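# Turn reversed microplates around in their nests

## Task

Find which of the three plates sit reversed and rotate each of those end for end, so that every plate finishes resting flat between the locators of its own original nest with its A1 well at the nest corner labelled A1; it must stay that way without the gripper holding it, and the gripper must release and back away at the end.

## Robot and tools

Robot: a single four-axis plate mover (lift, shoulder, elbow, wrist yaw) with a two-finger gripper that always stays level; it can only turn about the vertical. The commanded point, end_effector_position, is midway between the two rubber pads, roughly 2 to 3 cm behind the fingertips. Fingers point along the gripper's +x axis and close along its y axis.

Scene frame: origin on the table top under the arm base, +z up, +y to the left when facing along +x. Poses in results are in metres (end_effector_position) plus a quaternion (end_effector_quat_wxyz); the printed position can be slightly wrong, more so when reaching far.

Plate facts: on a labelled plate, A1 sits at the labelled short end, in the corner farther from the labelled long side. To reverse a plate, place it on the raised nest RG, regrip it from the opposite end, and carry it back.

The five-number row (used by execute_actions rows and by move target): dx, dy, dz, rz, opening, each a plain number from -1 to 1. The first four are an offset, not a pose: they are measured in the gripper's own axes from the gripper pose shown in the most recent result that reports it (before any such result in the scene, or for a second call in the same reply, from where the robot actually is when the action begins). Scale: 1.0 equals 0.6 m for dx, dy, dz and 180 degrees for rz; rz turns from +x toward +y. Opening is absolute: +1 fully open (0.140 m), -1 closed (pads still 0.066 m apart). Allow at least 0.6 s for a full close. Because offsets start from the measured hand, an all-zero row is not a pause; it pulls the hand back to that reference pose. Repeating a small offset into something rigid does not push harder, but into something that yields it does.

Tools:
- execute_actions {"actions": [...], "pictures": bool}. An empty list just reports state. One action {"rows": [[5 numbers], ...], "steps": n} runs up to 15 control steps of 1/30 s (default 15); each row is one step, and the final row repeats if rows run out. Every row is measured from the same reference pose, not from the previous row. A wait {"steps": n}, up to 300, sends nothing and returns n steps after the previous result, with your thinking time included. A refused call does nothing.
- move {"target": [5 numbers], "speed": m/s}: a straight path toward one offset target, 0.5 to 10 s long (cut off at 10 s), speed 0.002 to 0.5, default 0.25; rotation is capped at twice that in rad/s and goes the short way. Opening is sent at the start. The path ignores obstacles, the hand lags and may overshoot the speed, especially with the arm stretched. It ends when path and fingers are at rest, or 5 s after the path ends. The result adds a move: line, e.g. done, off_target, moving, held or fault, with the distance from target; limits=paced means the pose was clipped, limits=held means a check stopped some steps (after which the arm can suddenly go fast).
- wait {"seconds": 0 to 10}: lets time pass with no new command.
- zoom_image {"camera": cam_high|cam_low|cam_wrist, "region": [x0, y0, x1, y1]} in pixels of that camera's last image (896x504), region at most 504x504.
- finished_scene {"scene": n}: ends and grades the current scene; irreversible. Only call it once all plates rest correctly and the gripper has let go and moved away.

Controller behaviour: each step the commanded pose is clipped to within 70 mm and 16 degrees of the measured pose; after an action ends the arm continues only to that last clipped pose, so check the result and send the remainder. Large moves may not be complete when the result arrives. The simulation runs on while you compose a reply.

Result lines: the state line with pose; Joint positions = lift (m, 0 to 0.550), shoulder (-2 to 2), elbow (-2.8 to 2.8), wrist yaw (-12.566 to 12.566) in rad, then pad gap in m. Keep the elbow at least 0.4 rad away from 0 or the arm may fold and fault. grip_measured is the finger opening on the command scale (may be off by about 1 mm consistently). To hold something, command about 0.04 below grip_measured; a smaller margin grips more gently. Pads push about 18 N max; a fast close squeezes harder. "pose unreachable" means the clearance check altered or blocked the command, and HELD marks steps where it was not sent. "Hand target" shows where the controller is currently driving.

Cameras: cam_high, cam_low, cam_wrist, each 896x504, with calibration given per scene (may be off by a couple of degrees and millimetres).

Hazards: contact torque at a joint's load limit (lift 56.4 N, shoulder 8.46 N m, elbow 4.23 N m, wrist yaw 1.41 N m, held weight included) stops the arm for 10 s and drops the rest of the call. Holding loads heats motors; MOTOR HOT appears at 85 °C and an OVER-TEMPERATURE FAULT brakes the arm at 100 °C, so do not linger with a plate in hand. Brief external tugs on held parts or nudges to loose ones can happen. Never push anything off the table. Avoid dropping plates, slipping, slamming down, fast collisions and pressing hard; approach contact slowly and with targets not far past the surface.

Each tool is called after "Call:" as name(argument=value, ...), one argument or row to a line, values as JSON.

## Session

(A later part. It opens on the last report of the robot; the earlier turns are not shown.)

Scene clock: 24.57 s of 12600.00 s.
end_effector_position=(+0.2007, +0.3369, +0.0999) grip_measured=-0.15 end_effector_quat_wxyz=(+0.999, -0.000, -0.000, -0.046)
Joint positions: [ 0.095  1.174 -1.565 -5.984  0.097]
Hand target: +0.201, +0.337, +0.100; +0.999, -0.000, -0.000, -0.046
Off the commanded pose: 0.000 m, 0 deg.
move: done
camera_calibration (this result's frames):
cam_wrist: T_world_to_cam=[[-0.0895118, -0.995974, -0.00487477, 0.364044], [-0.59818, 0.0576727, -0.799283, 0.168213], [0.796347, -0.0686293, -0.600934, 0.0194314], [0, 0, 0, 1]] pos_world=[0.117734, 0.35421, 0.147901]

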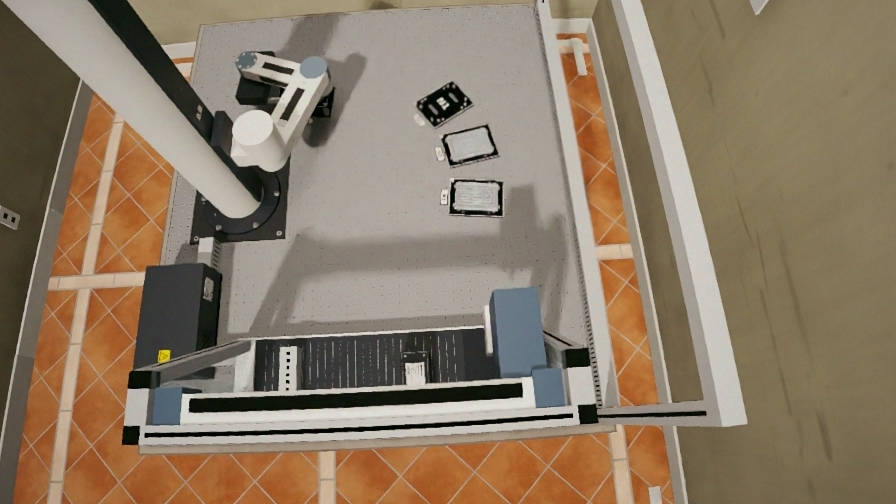

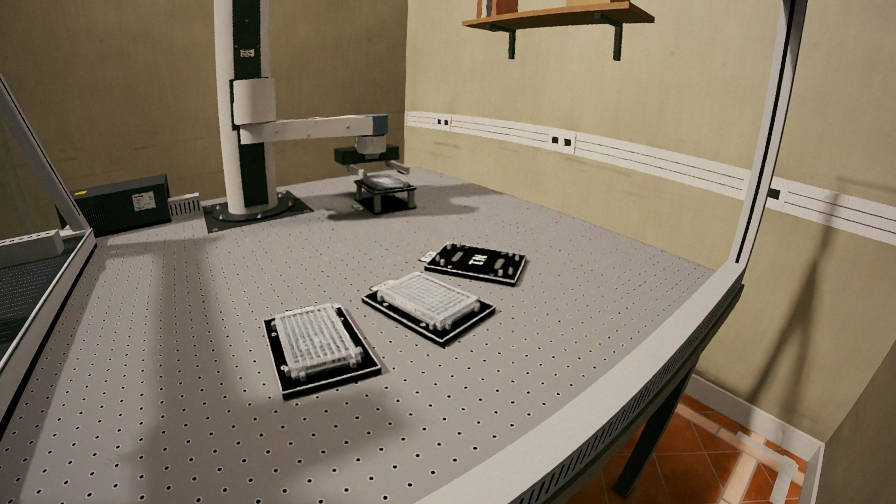

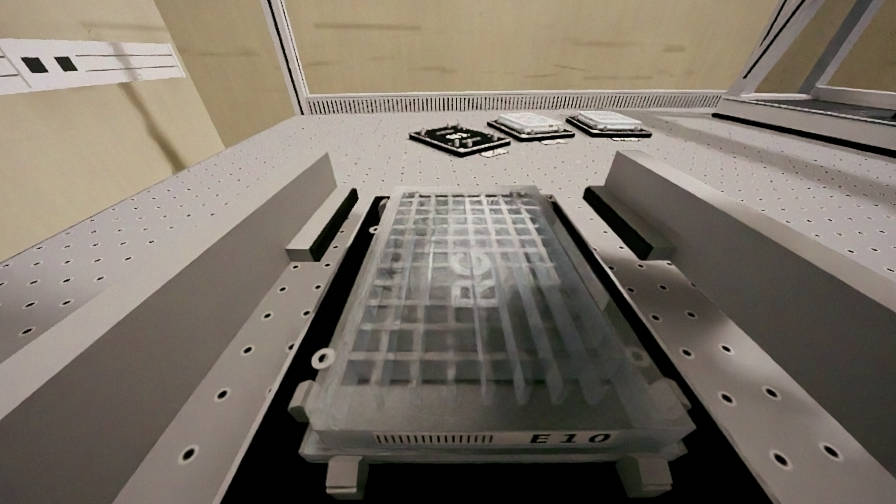

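Call:
move(
  target=[0.0015, -0.0004, -0.035, -0.001, -0.25],
  speed=0.08,
)

Scene clock: 26.07 s of 12600.00 s.
end_effector_position=(+0.2015, +0.3367, +0.0788) grip_measured=-0.25 end_effector_quat_wxyz=(+0.999, -0.000, -0.000, -0.047)
Joint positions: [ 0.074  1.172 -1.564 -5.985  0.094]
Hand target: +0.202, +0.337, +0.079; +0.999, -0.000, -0.000, -0.047
Off the commanded pose: 0.000 m, 0 deg.
move: done
camera_calibration (this result's frames):
cam_wrist: T_world_to_cam=[[-0.0922426, -0.995725, -0.00487477, 0.36422], [-0.59802, 0.0593128, -0.799283, 0.151288], [0.796155, -0.0708128, -0.600934, 0.0068892], [0, 0, 0, 1]] pos_world=[0.118585, 0.354178, 0.126838]

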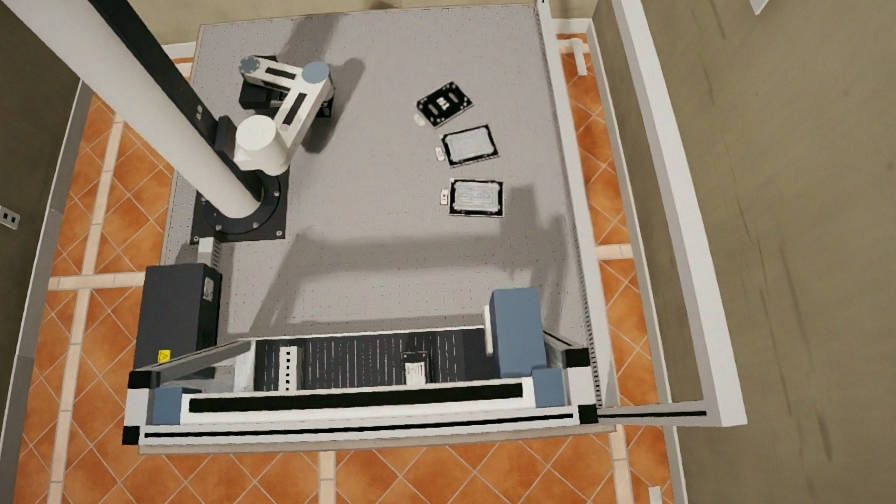

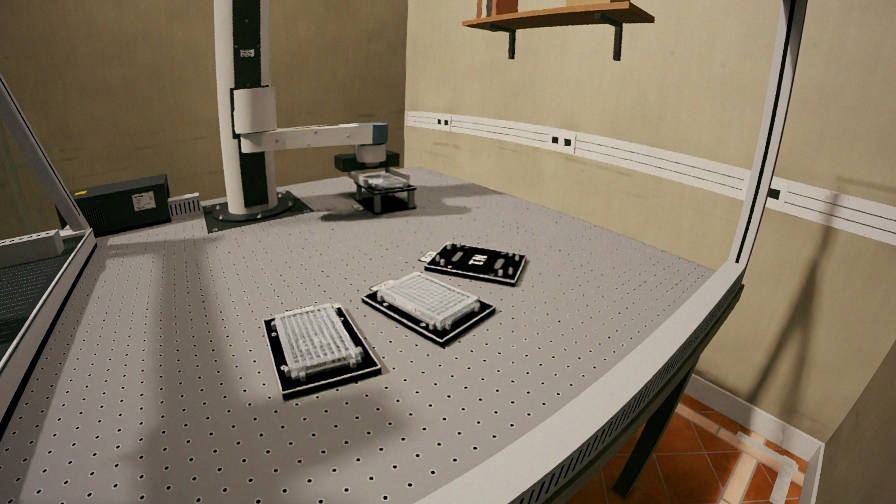

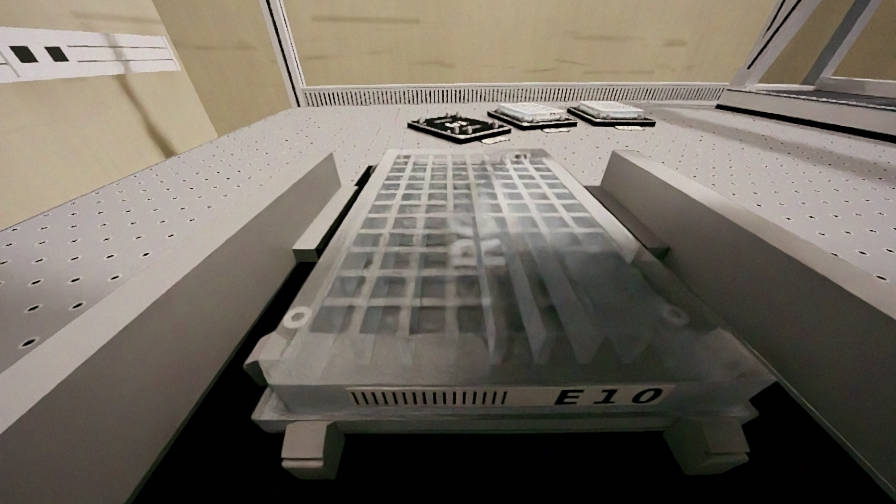

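Call:
execute_actions(
  actions=[
    {"rows": [[0.0005,-0.0003,0,0,-0.33],[0.0005,-0.0003,0,0,-0.4],[0.0005,-0.0003,0,0,-0.44],[0.0005,-0.0003,0,0,-0.47],[0.0005,-0.0003,0,0,-0.49],[0.0005,-0.0003,0,0,-0.50],[0.0005,-0.0003,0,0,-0.51],[0.0005,-0.0003,0,0,-0.52],[0.0005,-0.0003,0,0,-0.53],[0.0005,-0.0003,0,0,-0.54],[0.0005,-0.0003,0,0,-0.55],[0.0005,-0.0003,0,0,-0.56]], "steps": 15},
  ],
  pictures=false,
)

Call:
move(
  target=[0, 0, 0.04, 0, -0.56],
  speed=0.1,
)

Call:
move(
  target=[0.7488, -0.0065, -0.025, 0.2117, -0.56],
  speed=0.4,
)

Scene clock: 28.13 s of 12600.00 s.
end_effector_position=(+0.2017, +0.3365, +0.0788) grip_measured=-0.51 end_effector_quat_wxyz=(+0.999, -0.000, -0.000, -0.047)
Joint positions: [ 0.074  1.171 -1.563 -5.985  0.084]
Hand target: +0.202, +0.336, +0.079; +0.999, -0.000, -0.000, -0.047
Off the commanded pose: 0.000 m, 0 deg.
Steps of this call (steps 1 to 47: nothing new was sent; steps 48 to 62: all 15 steps of this action). Readings (end_effector_position):
48: (+0.2015, +0.3367, +0.0788)
49: (+0.2017, +0.3365, +0.0788)
51: (+0.2017, +0.3365, +0.0788)
55: (+0.2017, +0.3365, +0.0788)
62: the state above

Scene clock: 29.07 s of 12600.00 s.
end_effector_position=(+0.2017, +0.3365, +0.1028) grip_measured=-0.51 end_effector_quat_wxyz=(+0.999, -0.000, -0.000, -0.047)
Joint positions: [ 0.098  1.171 -1.563 -5.985  0.084]
Hand target: +0.202, +0.337, +0.103; +0.999, -0.000, -0.000, -0.047
Off the commanded pose: 0.000 m, 0 deg.
move: done
camera_calibration (this result's frames):
cam_wrist: T_world_to_cam=[[-0.0918293, -0.995763, -0.00487477, 0.364136], [-0.598045, 0.0590646, -0.799283, 0.170739], [0.796185, -0.0704823, -0.600934, 0.0210458], [0, 0, 0, 1]] pos_world=[0.118791, 0.353991, 0.150891]

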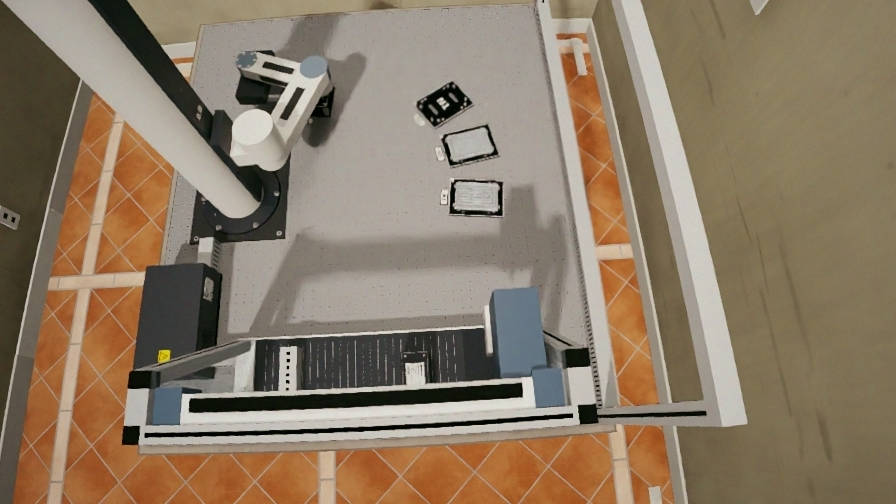

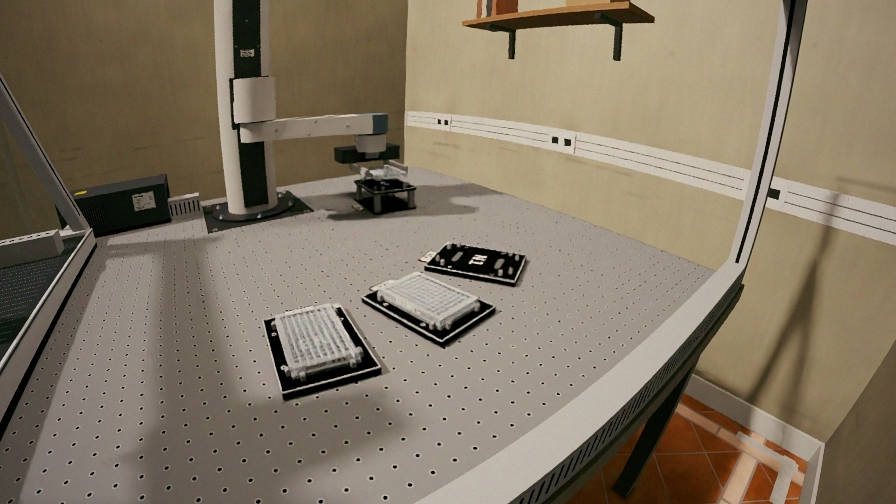

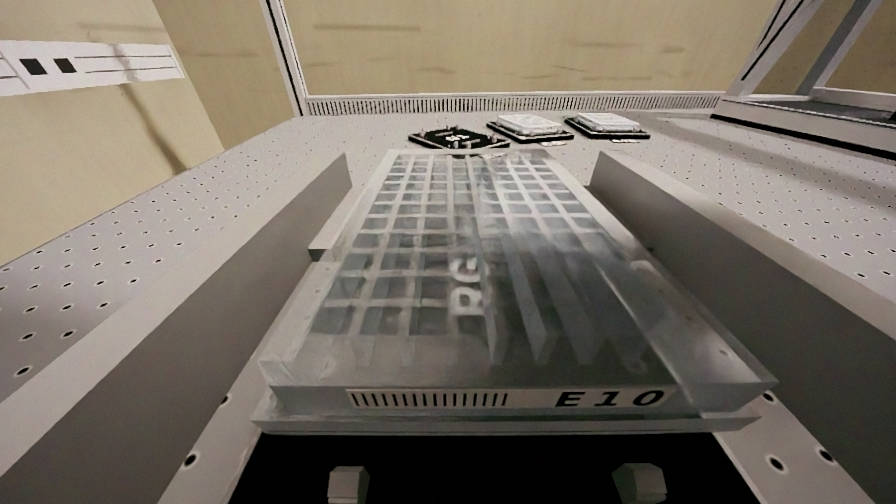

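Scene clock: 30.87 s of 12600.00 s.
end_effector_position=(+0.6489, +0.2909, +0.0879) grip_measured=-0.51 end_effector_quat_wxyz=(+0.960, -0.000, -0.000, +0.282)
Joint positions: [ 0.083 -0.044 -1.851 -3.818  0.084]
Hand target: +0.649, +0.291, +0.088; +0.960, -0.000, -0.000, +0.282
Off the commanded pose: 0.001 m, 0 deg.
move: done; limits=paced
camera_calibration (this result's frames):
cam_wrist: T_world_to_cam=[[0.542086, -0.840309, -0.00487477, -0.0968297], [-0.507095, -0.322492, -0.799283, 0.480882], [0.670073, 0.435753, -0.600934, -0.412625], [0, 0, 0, 1]] pos_world=[0.572832, 0.253516, 0.135928]

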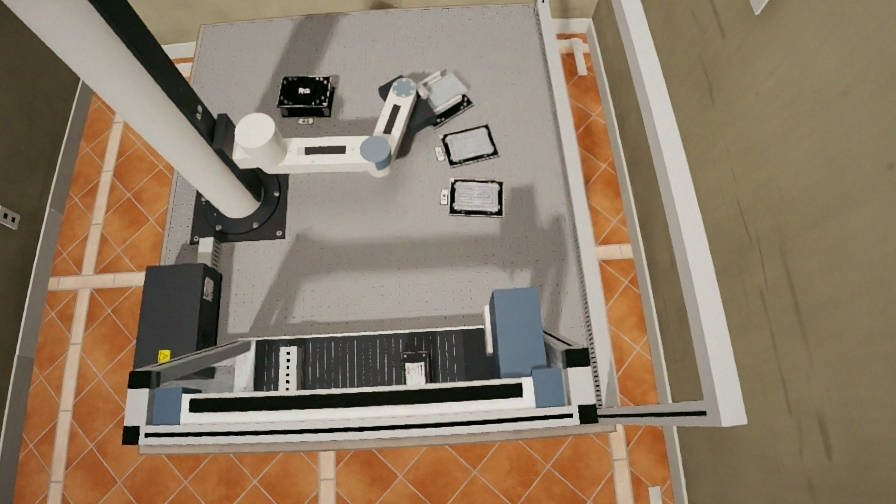

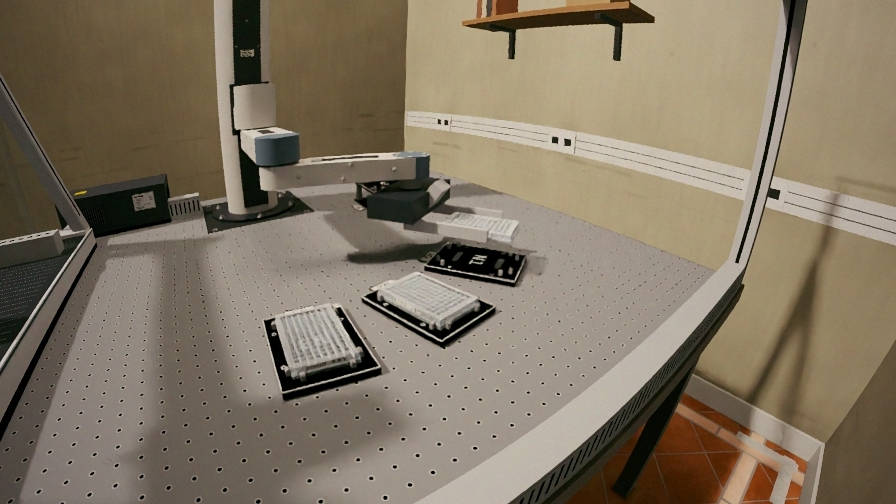

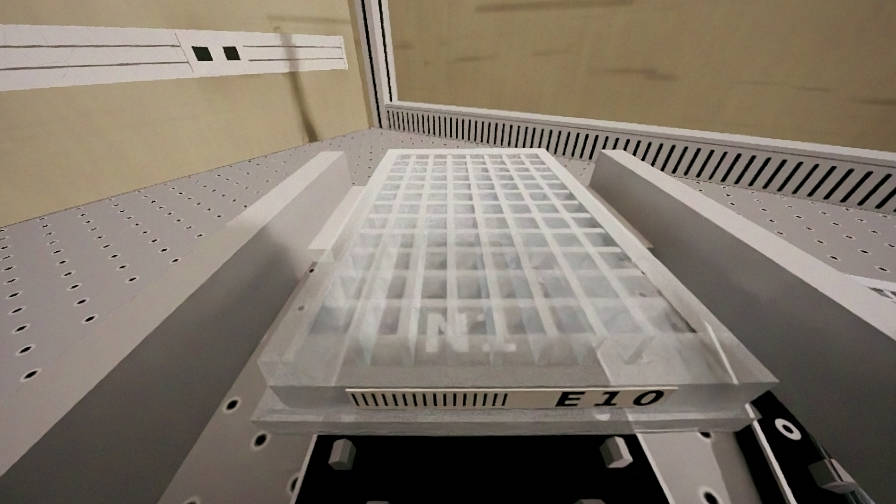

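Call:
execute_actions(
  actions=[],
)

Scene clock: 33.37 s of 12600.00 s.
end_effector_position=(+0.6489, +0.2909, +0.0879) grip_measured=-0.51 end_effector_quat_wxyz=(+0.960, -0.000, -0.000, +0.282)
Joint positions: [ 0.083 -0.044 -1.851 -3.818  0.084]
Hand target: +0.649, +0.291, +0.088; +0.960, -0.000, -0.000, +0.282
Off the commanded pose: 0.001 m, 0 deg.
Steps of this call (steps 1 to 75: nothing new was sent). Readings (end_effector_position):
1: (+0.6489, +0.2909, +0.0879)
2: (+0.6489, +0.2909, +0.0879)
4: (+0.6489, +0.2909, +0.0879)
8: (+0.6489, +0.2909, +0.0879)
75: the state above
camera_calibration (this result's frames):
cam_wrist: T_world_to_cam=[[0.542086, -0.840309, -0.00487477, -0.0968297], [-0.507095, -0.322492, -0.799283, 0.480882], [0.670073, 0.435753, -0.600934, -0.412625], [0, 0, 0, 1]] pos_world=[0.572832, 0.253516, 0.135928]

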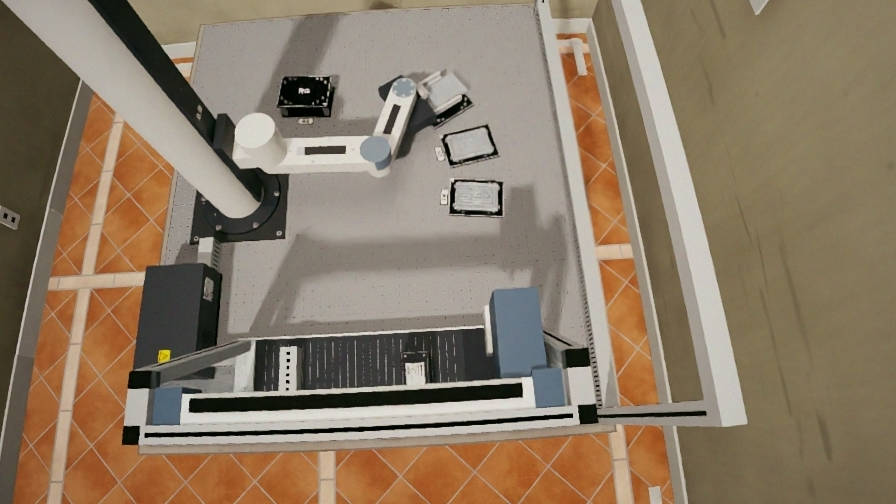

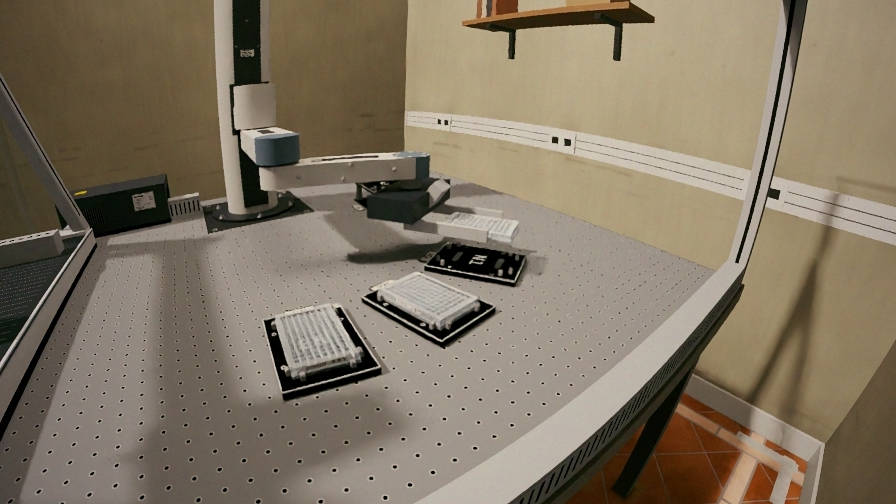

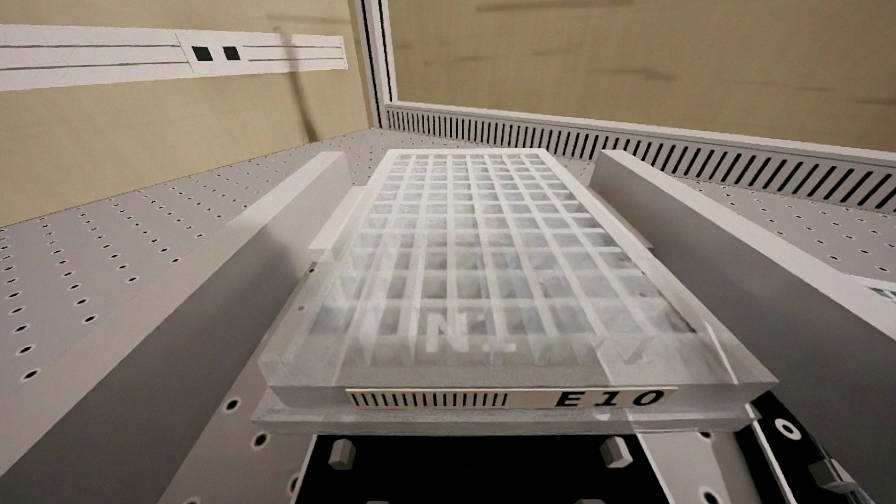

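Call:
move(
  target=[-0.0008,-0.0007,-0.075,0,-0.56],
  speed=0.15,
)

Scene clock: 34.50 s of 12600.00 s.
end_effector_position=(+0.6487, +0.2905, +0.0428) grip_measured=-0.51 end_effector_quat_wxyz=(+0.959, -0.000, -0.000, +0.282)
Joint positions: [ 0.038 -0.046 -1.848 -3.818  0.084]
Hand target: +0.649, +0.290, +0.043; +0.960, -0.000, -0.000, +0.282
Off the commanded pose: 0.000 m, 0 deg.
move: done
camera_calibration (this result's frames):
cam_wrist: T_world_to_cam=[[0.542426, -0.84009, -0.00487477, -0.097615], [-0.506964, -0.322697, -0.799283, 0.444557], [0.669897, 0.436023, -0.600934, -0.439315], [0, 0, 0, 1]] pos_world=[0.572619, 0.253004, 0.0908515]

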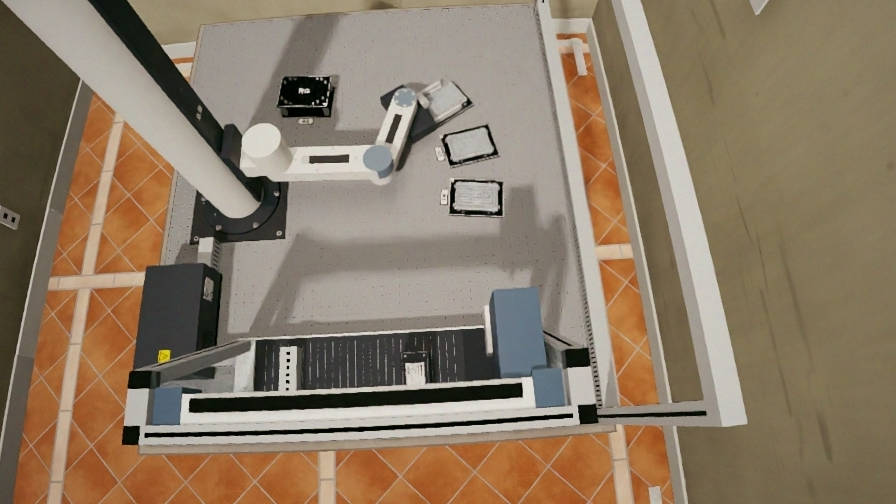

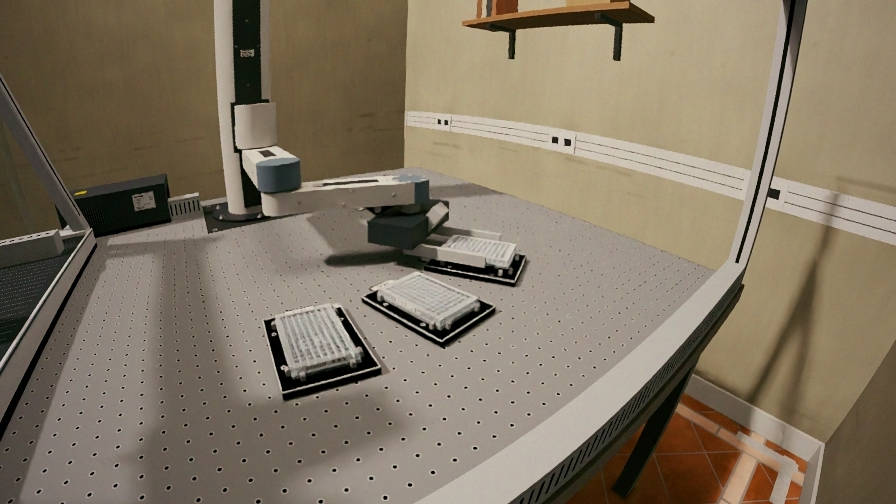

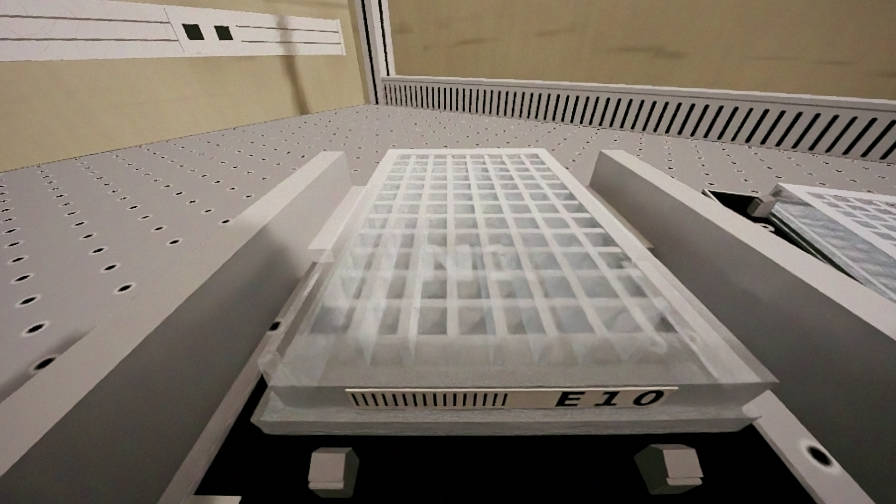

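Aligned (358/636).

Call:
move(
  target=[0,0,-0.02,0,-0.56],
  speed=0.02,
)

Scene clock: 36.23 s of 12600.00 s.
end_effector_position=(+0.6487, +0.2905, +0.0308) grip_measured=-0.51 end_effector_quat_wxyz=(+0.959, -0.000, -0.000, +0.282)
Joint positions: [ 0.026 -0.046 -1.848 -3.818  0.084]
Hand target: +0.649, +0.290, +0.031; +0.959, -0.000, -0.000, +0.282
Off the commanded pose: 0.000 m, 0 deg.
move: done
camera_calibration (this result's frames):
cam_wrist: T_world_to_cam=[[0.54244, -0.84008, -0.00487477, -0.0976761], [-0.506959, -0.322705, -0.799283, 0.434965], [0.669889, 0.436035, -0.600934, -0.446524], [0, 0, 0, 1]] pos_world=[0.572615, 0.25301, 0.0788526]

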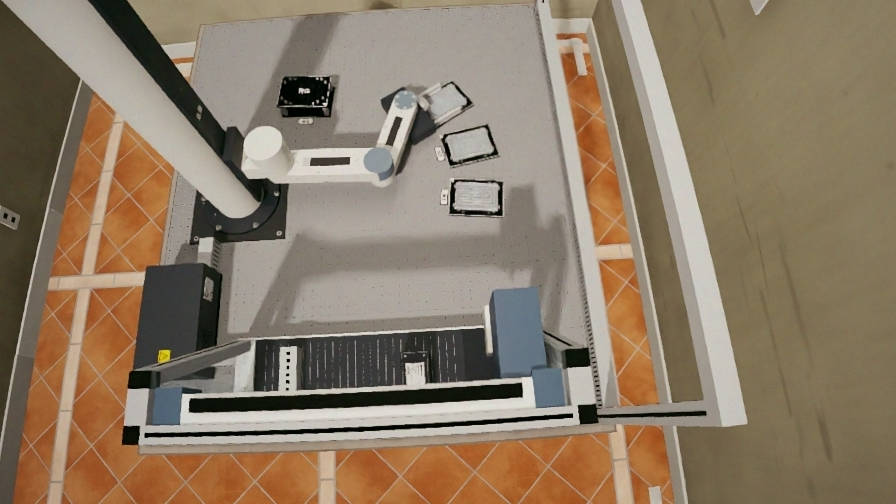

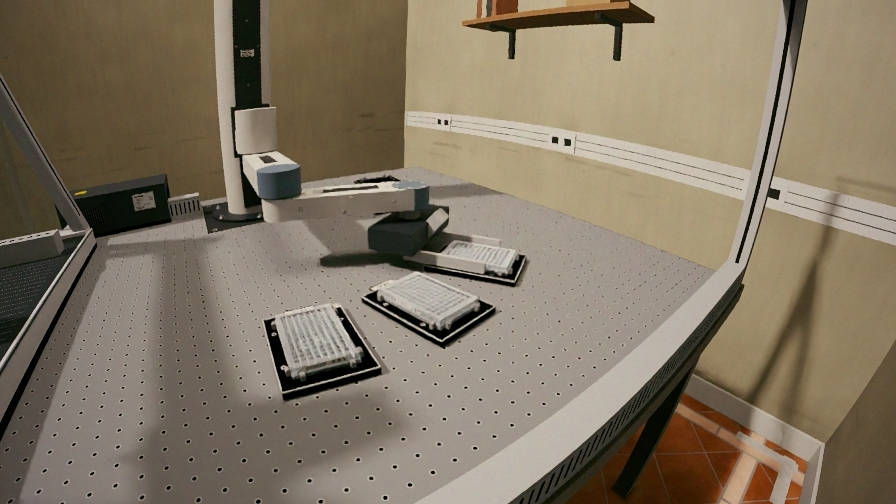

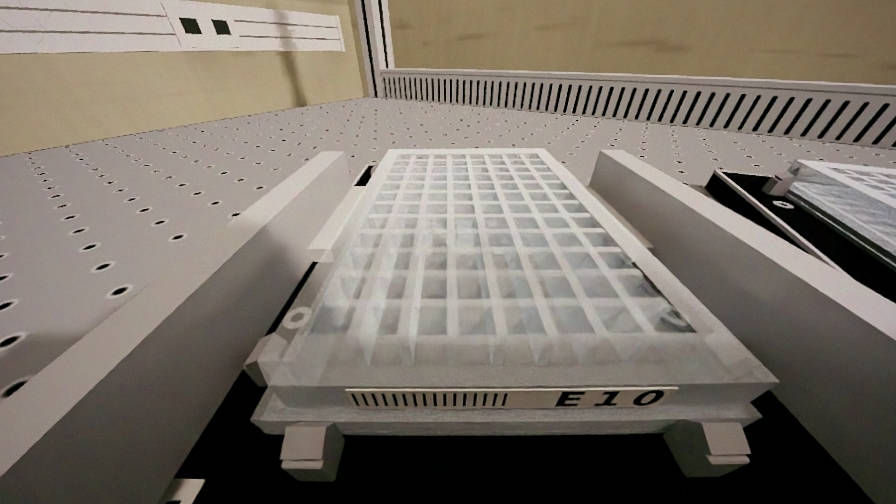

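Call:
execute_actions(
  actions=[
    {"rows":[[0,0,0,0,-0.5],[0,0,0,0,-0.4],[0,0,0,0,-0.1]],"steps":8},
  ],
  pictures=false,
)

Call:
move(
  target=[0,0,0.04,0,-0.1],
  speed=0.15,
)

Call:
move(
  target=[-0.2024,-0.5596,0,-0.2151,-0.1],
  speed=0.4,
)

Scene clock: 39.37 s of 12600.00 s.
end_effector_position=(+0.6487, +0.2905, +0.0308) grip_measured=-0.10 end_effector_quat_wxyz=(+0.959, -0.000, -0.000, +0.282)
Joint positions: [ 0.026 -0.046 -1.848 -3.818  0.099]
Hand target: +0.649, +0.290, +0.031; +0.959, -0.000, -0.000, +0.282
Off the commanded pose: 0.000 m, 0 deg.
Steps of this call (steps 1 to 86: nothing new was sent; steps 87 to 94: all 8 steps of this action). Readings (end_effector_position):
87: (+0.6487, +0.2905, +0.0308)
88: (+0.6487, +0.2905, +0.0308)
90: (+0.6487, +0.2905, +0.0308)
94: the state above

Scene clock: 40.30 s of 12600.00 s.
end_effector_position=(+0.6487, +0.2905, +0.0549) grip_measured=-0.10 end_effector_quat_wxyz=(+0.959, -0.000, -0.000, +0.282)
Joint positions: [ 0.05  -0.046 -1.848 -3.818  0.099]
Hand target: +0.649, +0.290, +0.055; +0.959, -0.000, -0.000, +0.282
Off the commanded pose: 0.000 m, 0 deg.
move: done
camera_calibration (this result's frames):
cam_wrist: T_world_to_cam=[[0.542424, -0.840091, -0.00487477, -0.0975511], [-0.506965, -0.322696, -0.799283, 0.454201], [0.669898, 0.436022, -0.600934, -0.432067], [0, 0, 0, 1]] pos_world=[0.572619, 0.253008, 0.102916]

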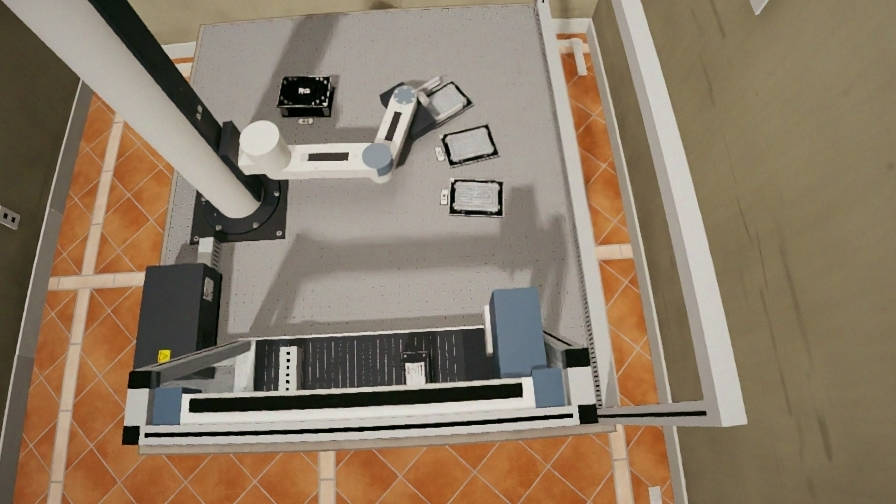

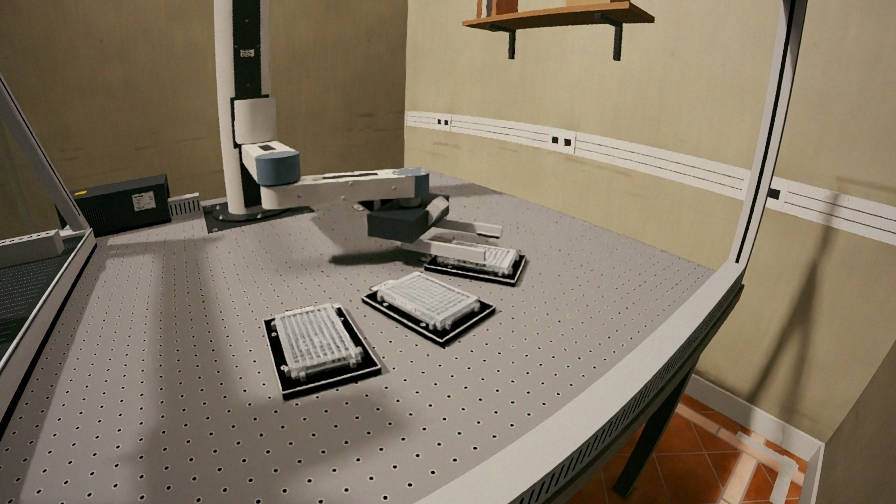

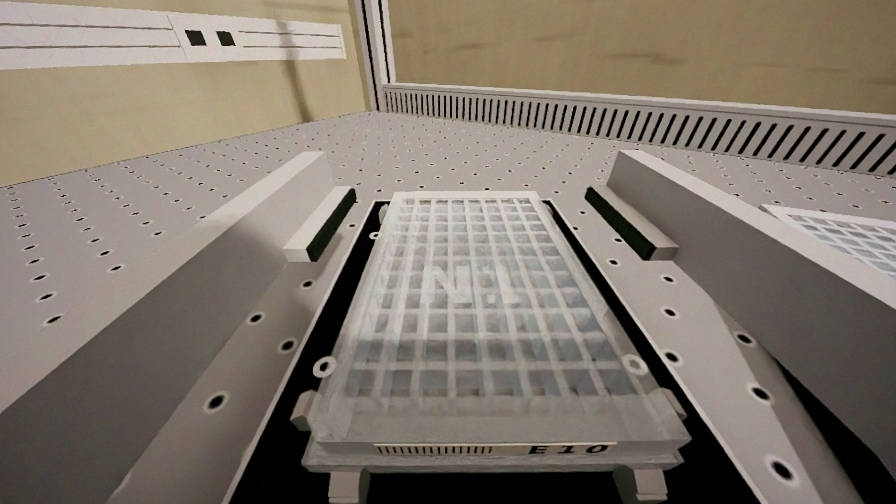

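Scene clock: 41.67 s of 12600.00 s.
end_effector_position=(+0.7283, -0.0579, +0.0549) grip_measured=-0.10 end_effector_quat_wxyz=(+0.999, -0.000, -0.000, -0.053)
Joint positions: [ 0.05  -0.691 -1.852 -3.845  0.099]
Hand target: +0.728, -0.058, +0.055; +0.999, -0.000, -0.000, -0.052
Off the commanded pose: 0.000 m, 0 deg.
move: done
camera_calibration (this result's frames):
cam_wrist: T_world_to_cam=[[-0.10297, -0.994673, -0.00487477, 0.0277132], [-0.597346, 0.0657553, -0.799283, 0.470498], [0.795346, -0.0793902, -0.600934, -0.454758], [0, 0, 0, 1]] pos_world=[0.645594, -0.0394755, 0.102917]

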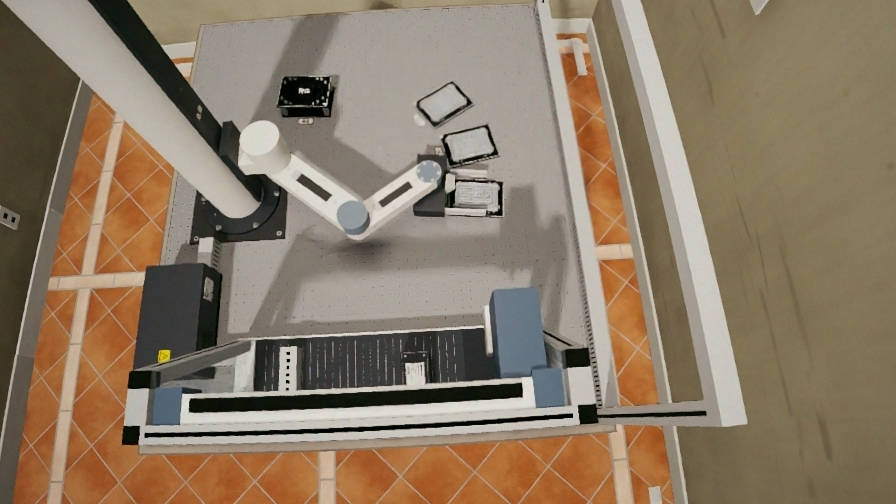

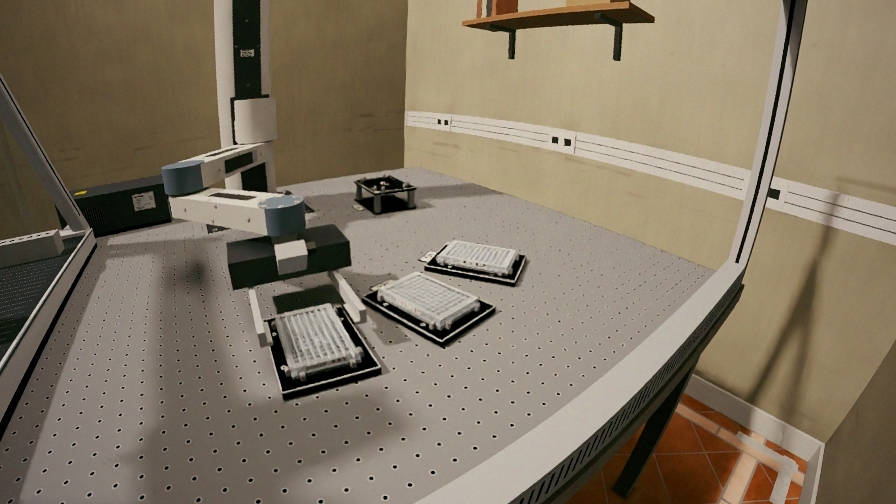

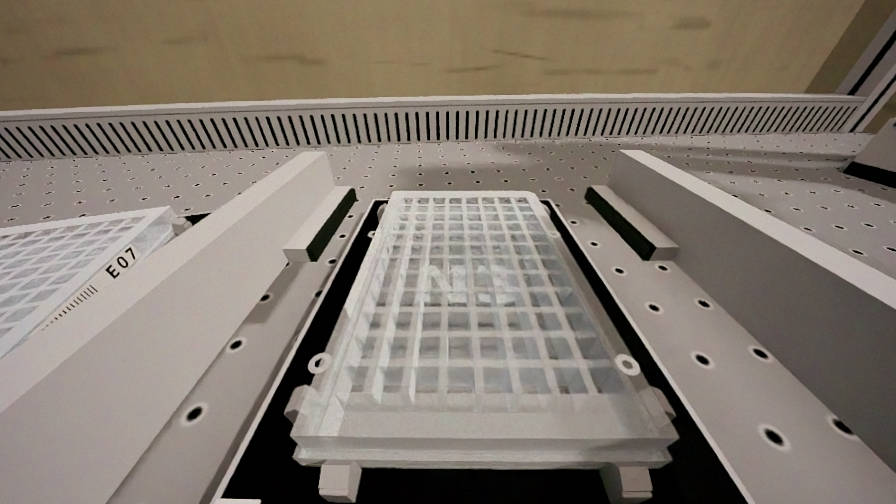

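Call:
move(
  target=[0.0015,0.0029,-0.0402,-0.0027,-0.2],
  speed=0.08,
)

Scene clock: 43.63 s of 12600.00 s.
end_effector_position=(+0.7294, -0.0562, +0.0307) grip_measured=-0.20 end_effector_quat_wxyz=(+0.998, -0.000, -0.000, -0.057)
Joint positions: [ 0.026 -0.681 -1.858 -3.857  0.096]
Hand target: +0.729, -0.056, +0.031; +0.998, -0.000, -0.000, -0.057
Off the commanded pose: 0.000 m, 0 deg.
move: done
camera_calibration (this result's frames):
cam_wrist: T_world_to_cam=[[-0.111151, -0.993792, -0.00487477, 0.0353302], [-0.596785, 0.0706683, -0.799283, 0.451555], [0.794666, -0.0859321, -0.600934, -0.469867], [0, 0, 0, 1]] pos_world=[0.646795, -0.0371765, 0.0787333]

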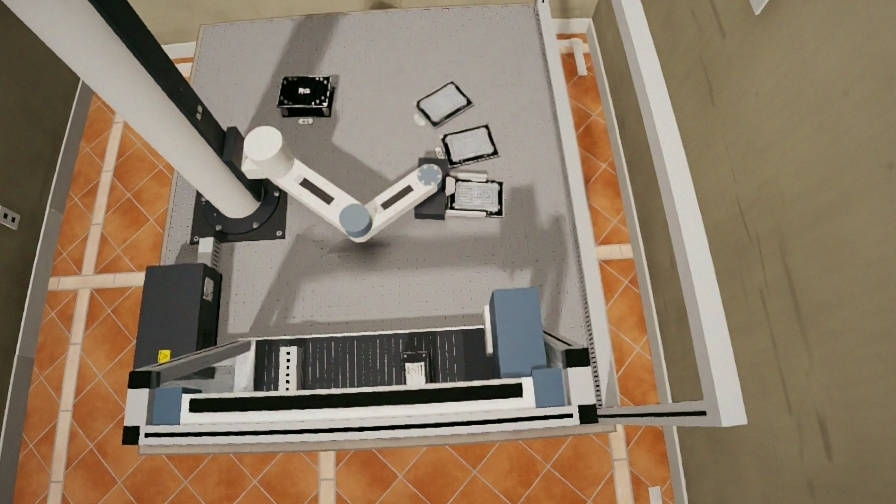

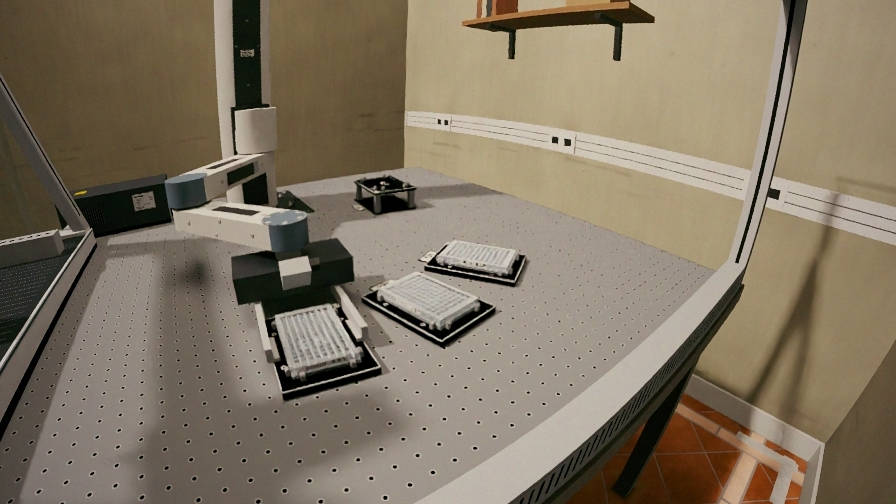

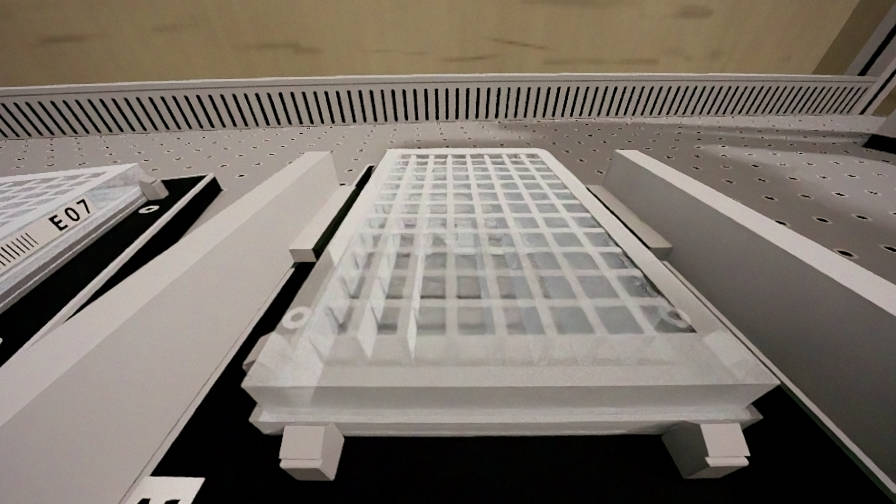

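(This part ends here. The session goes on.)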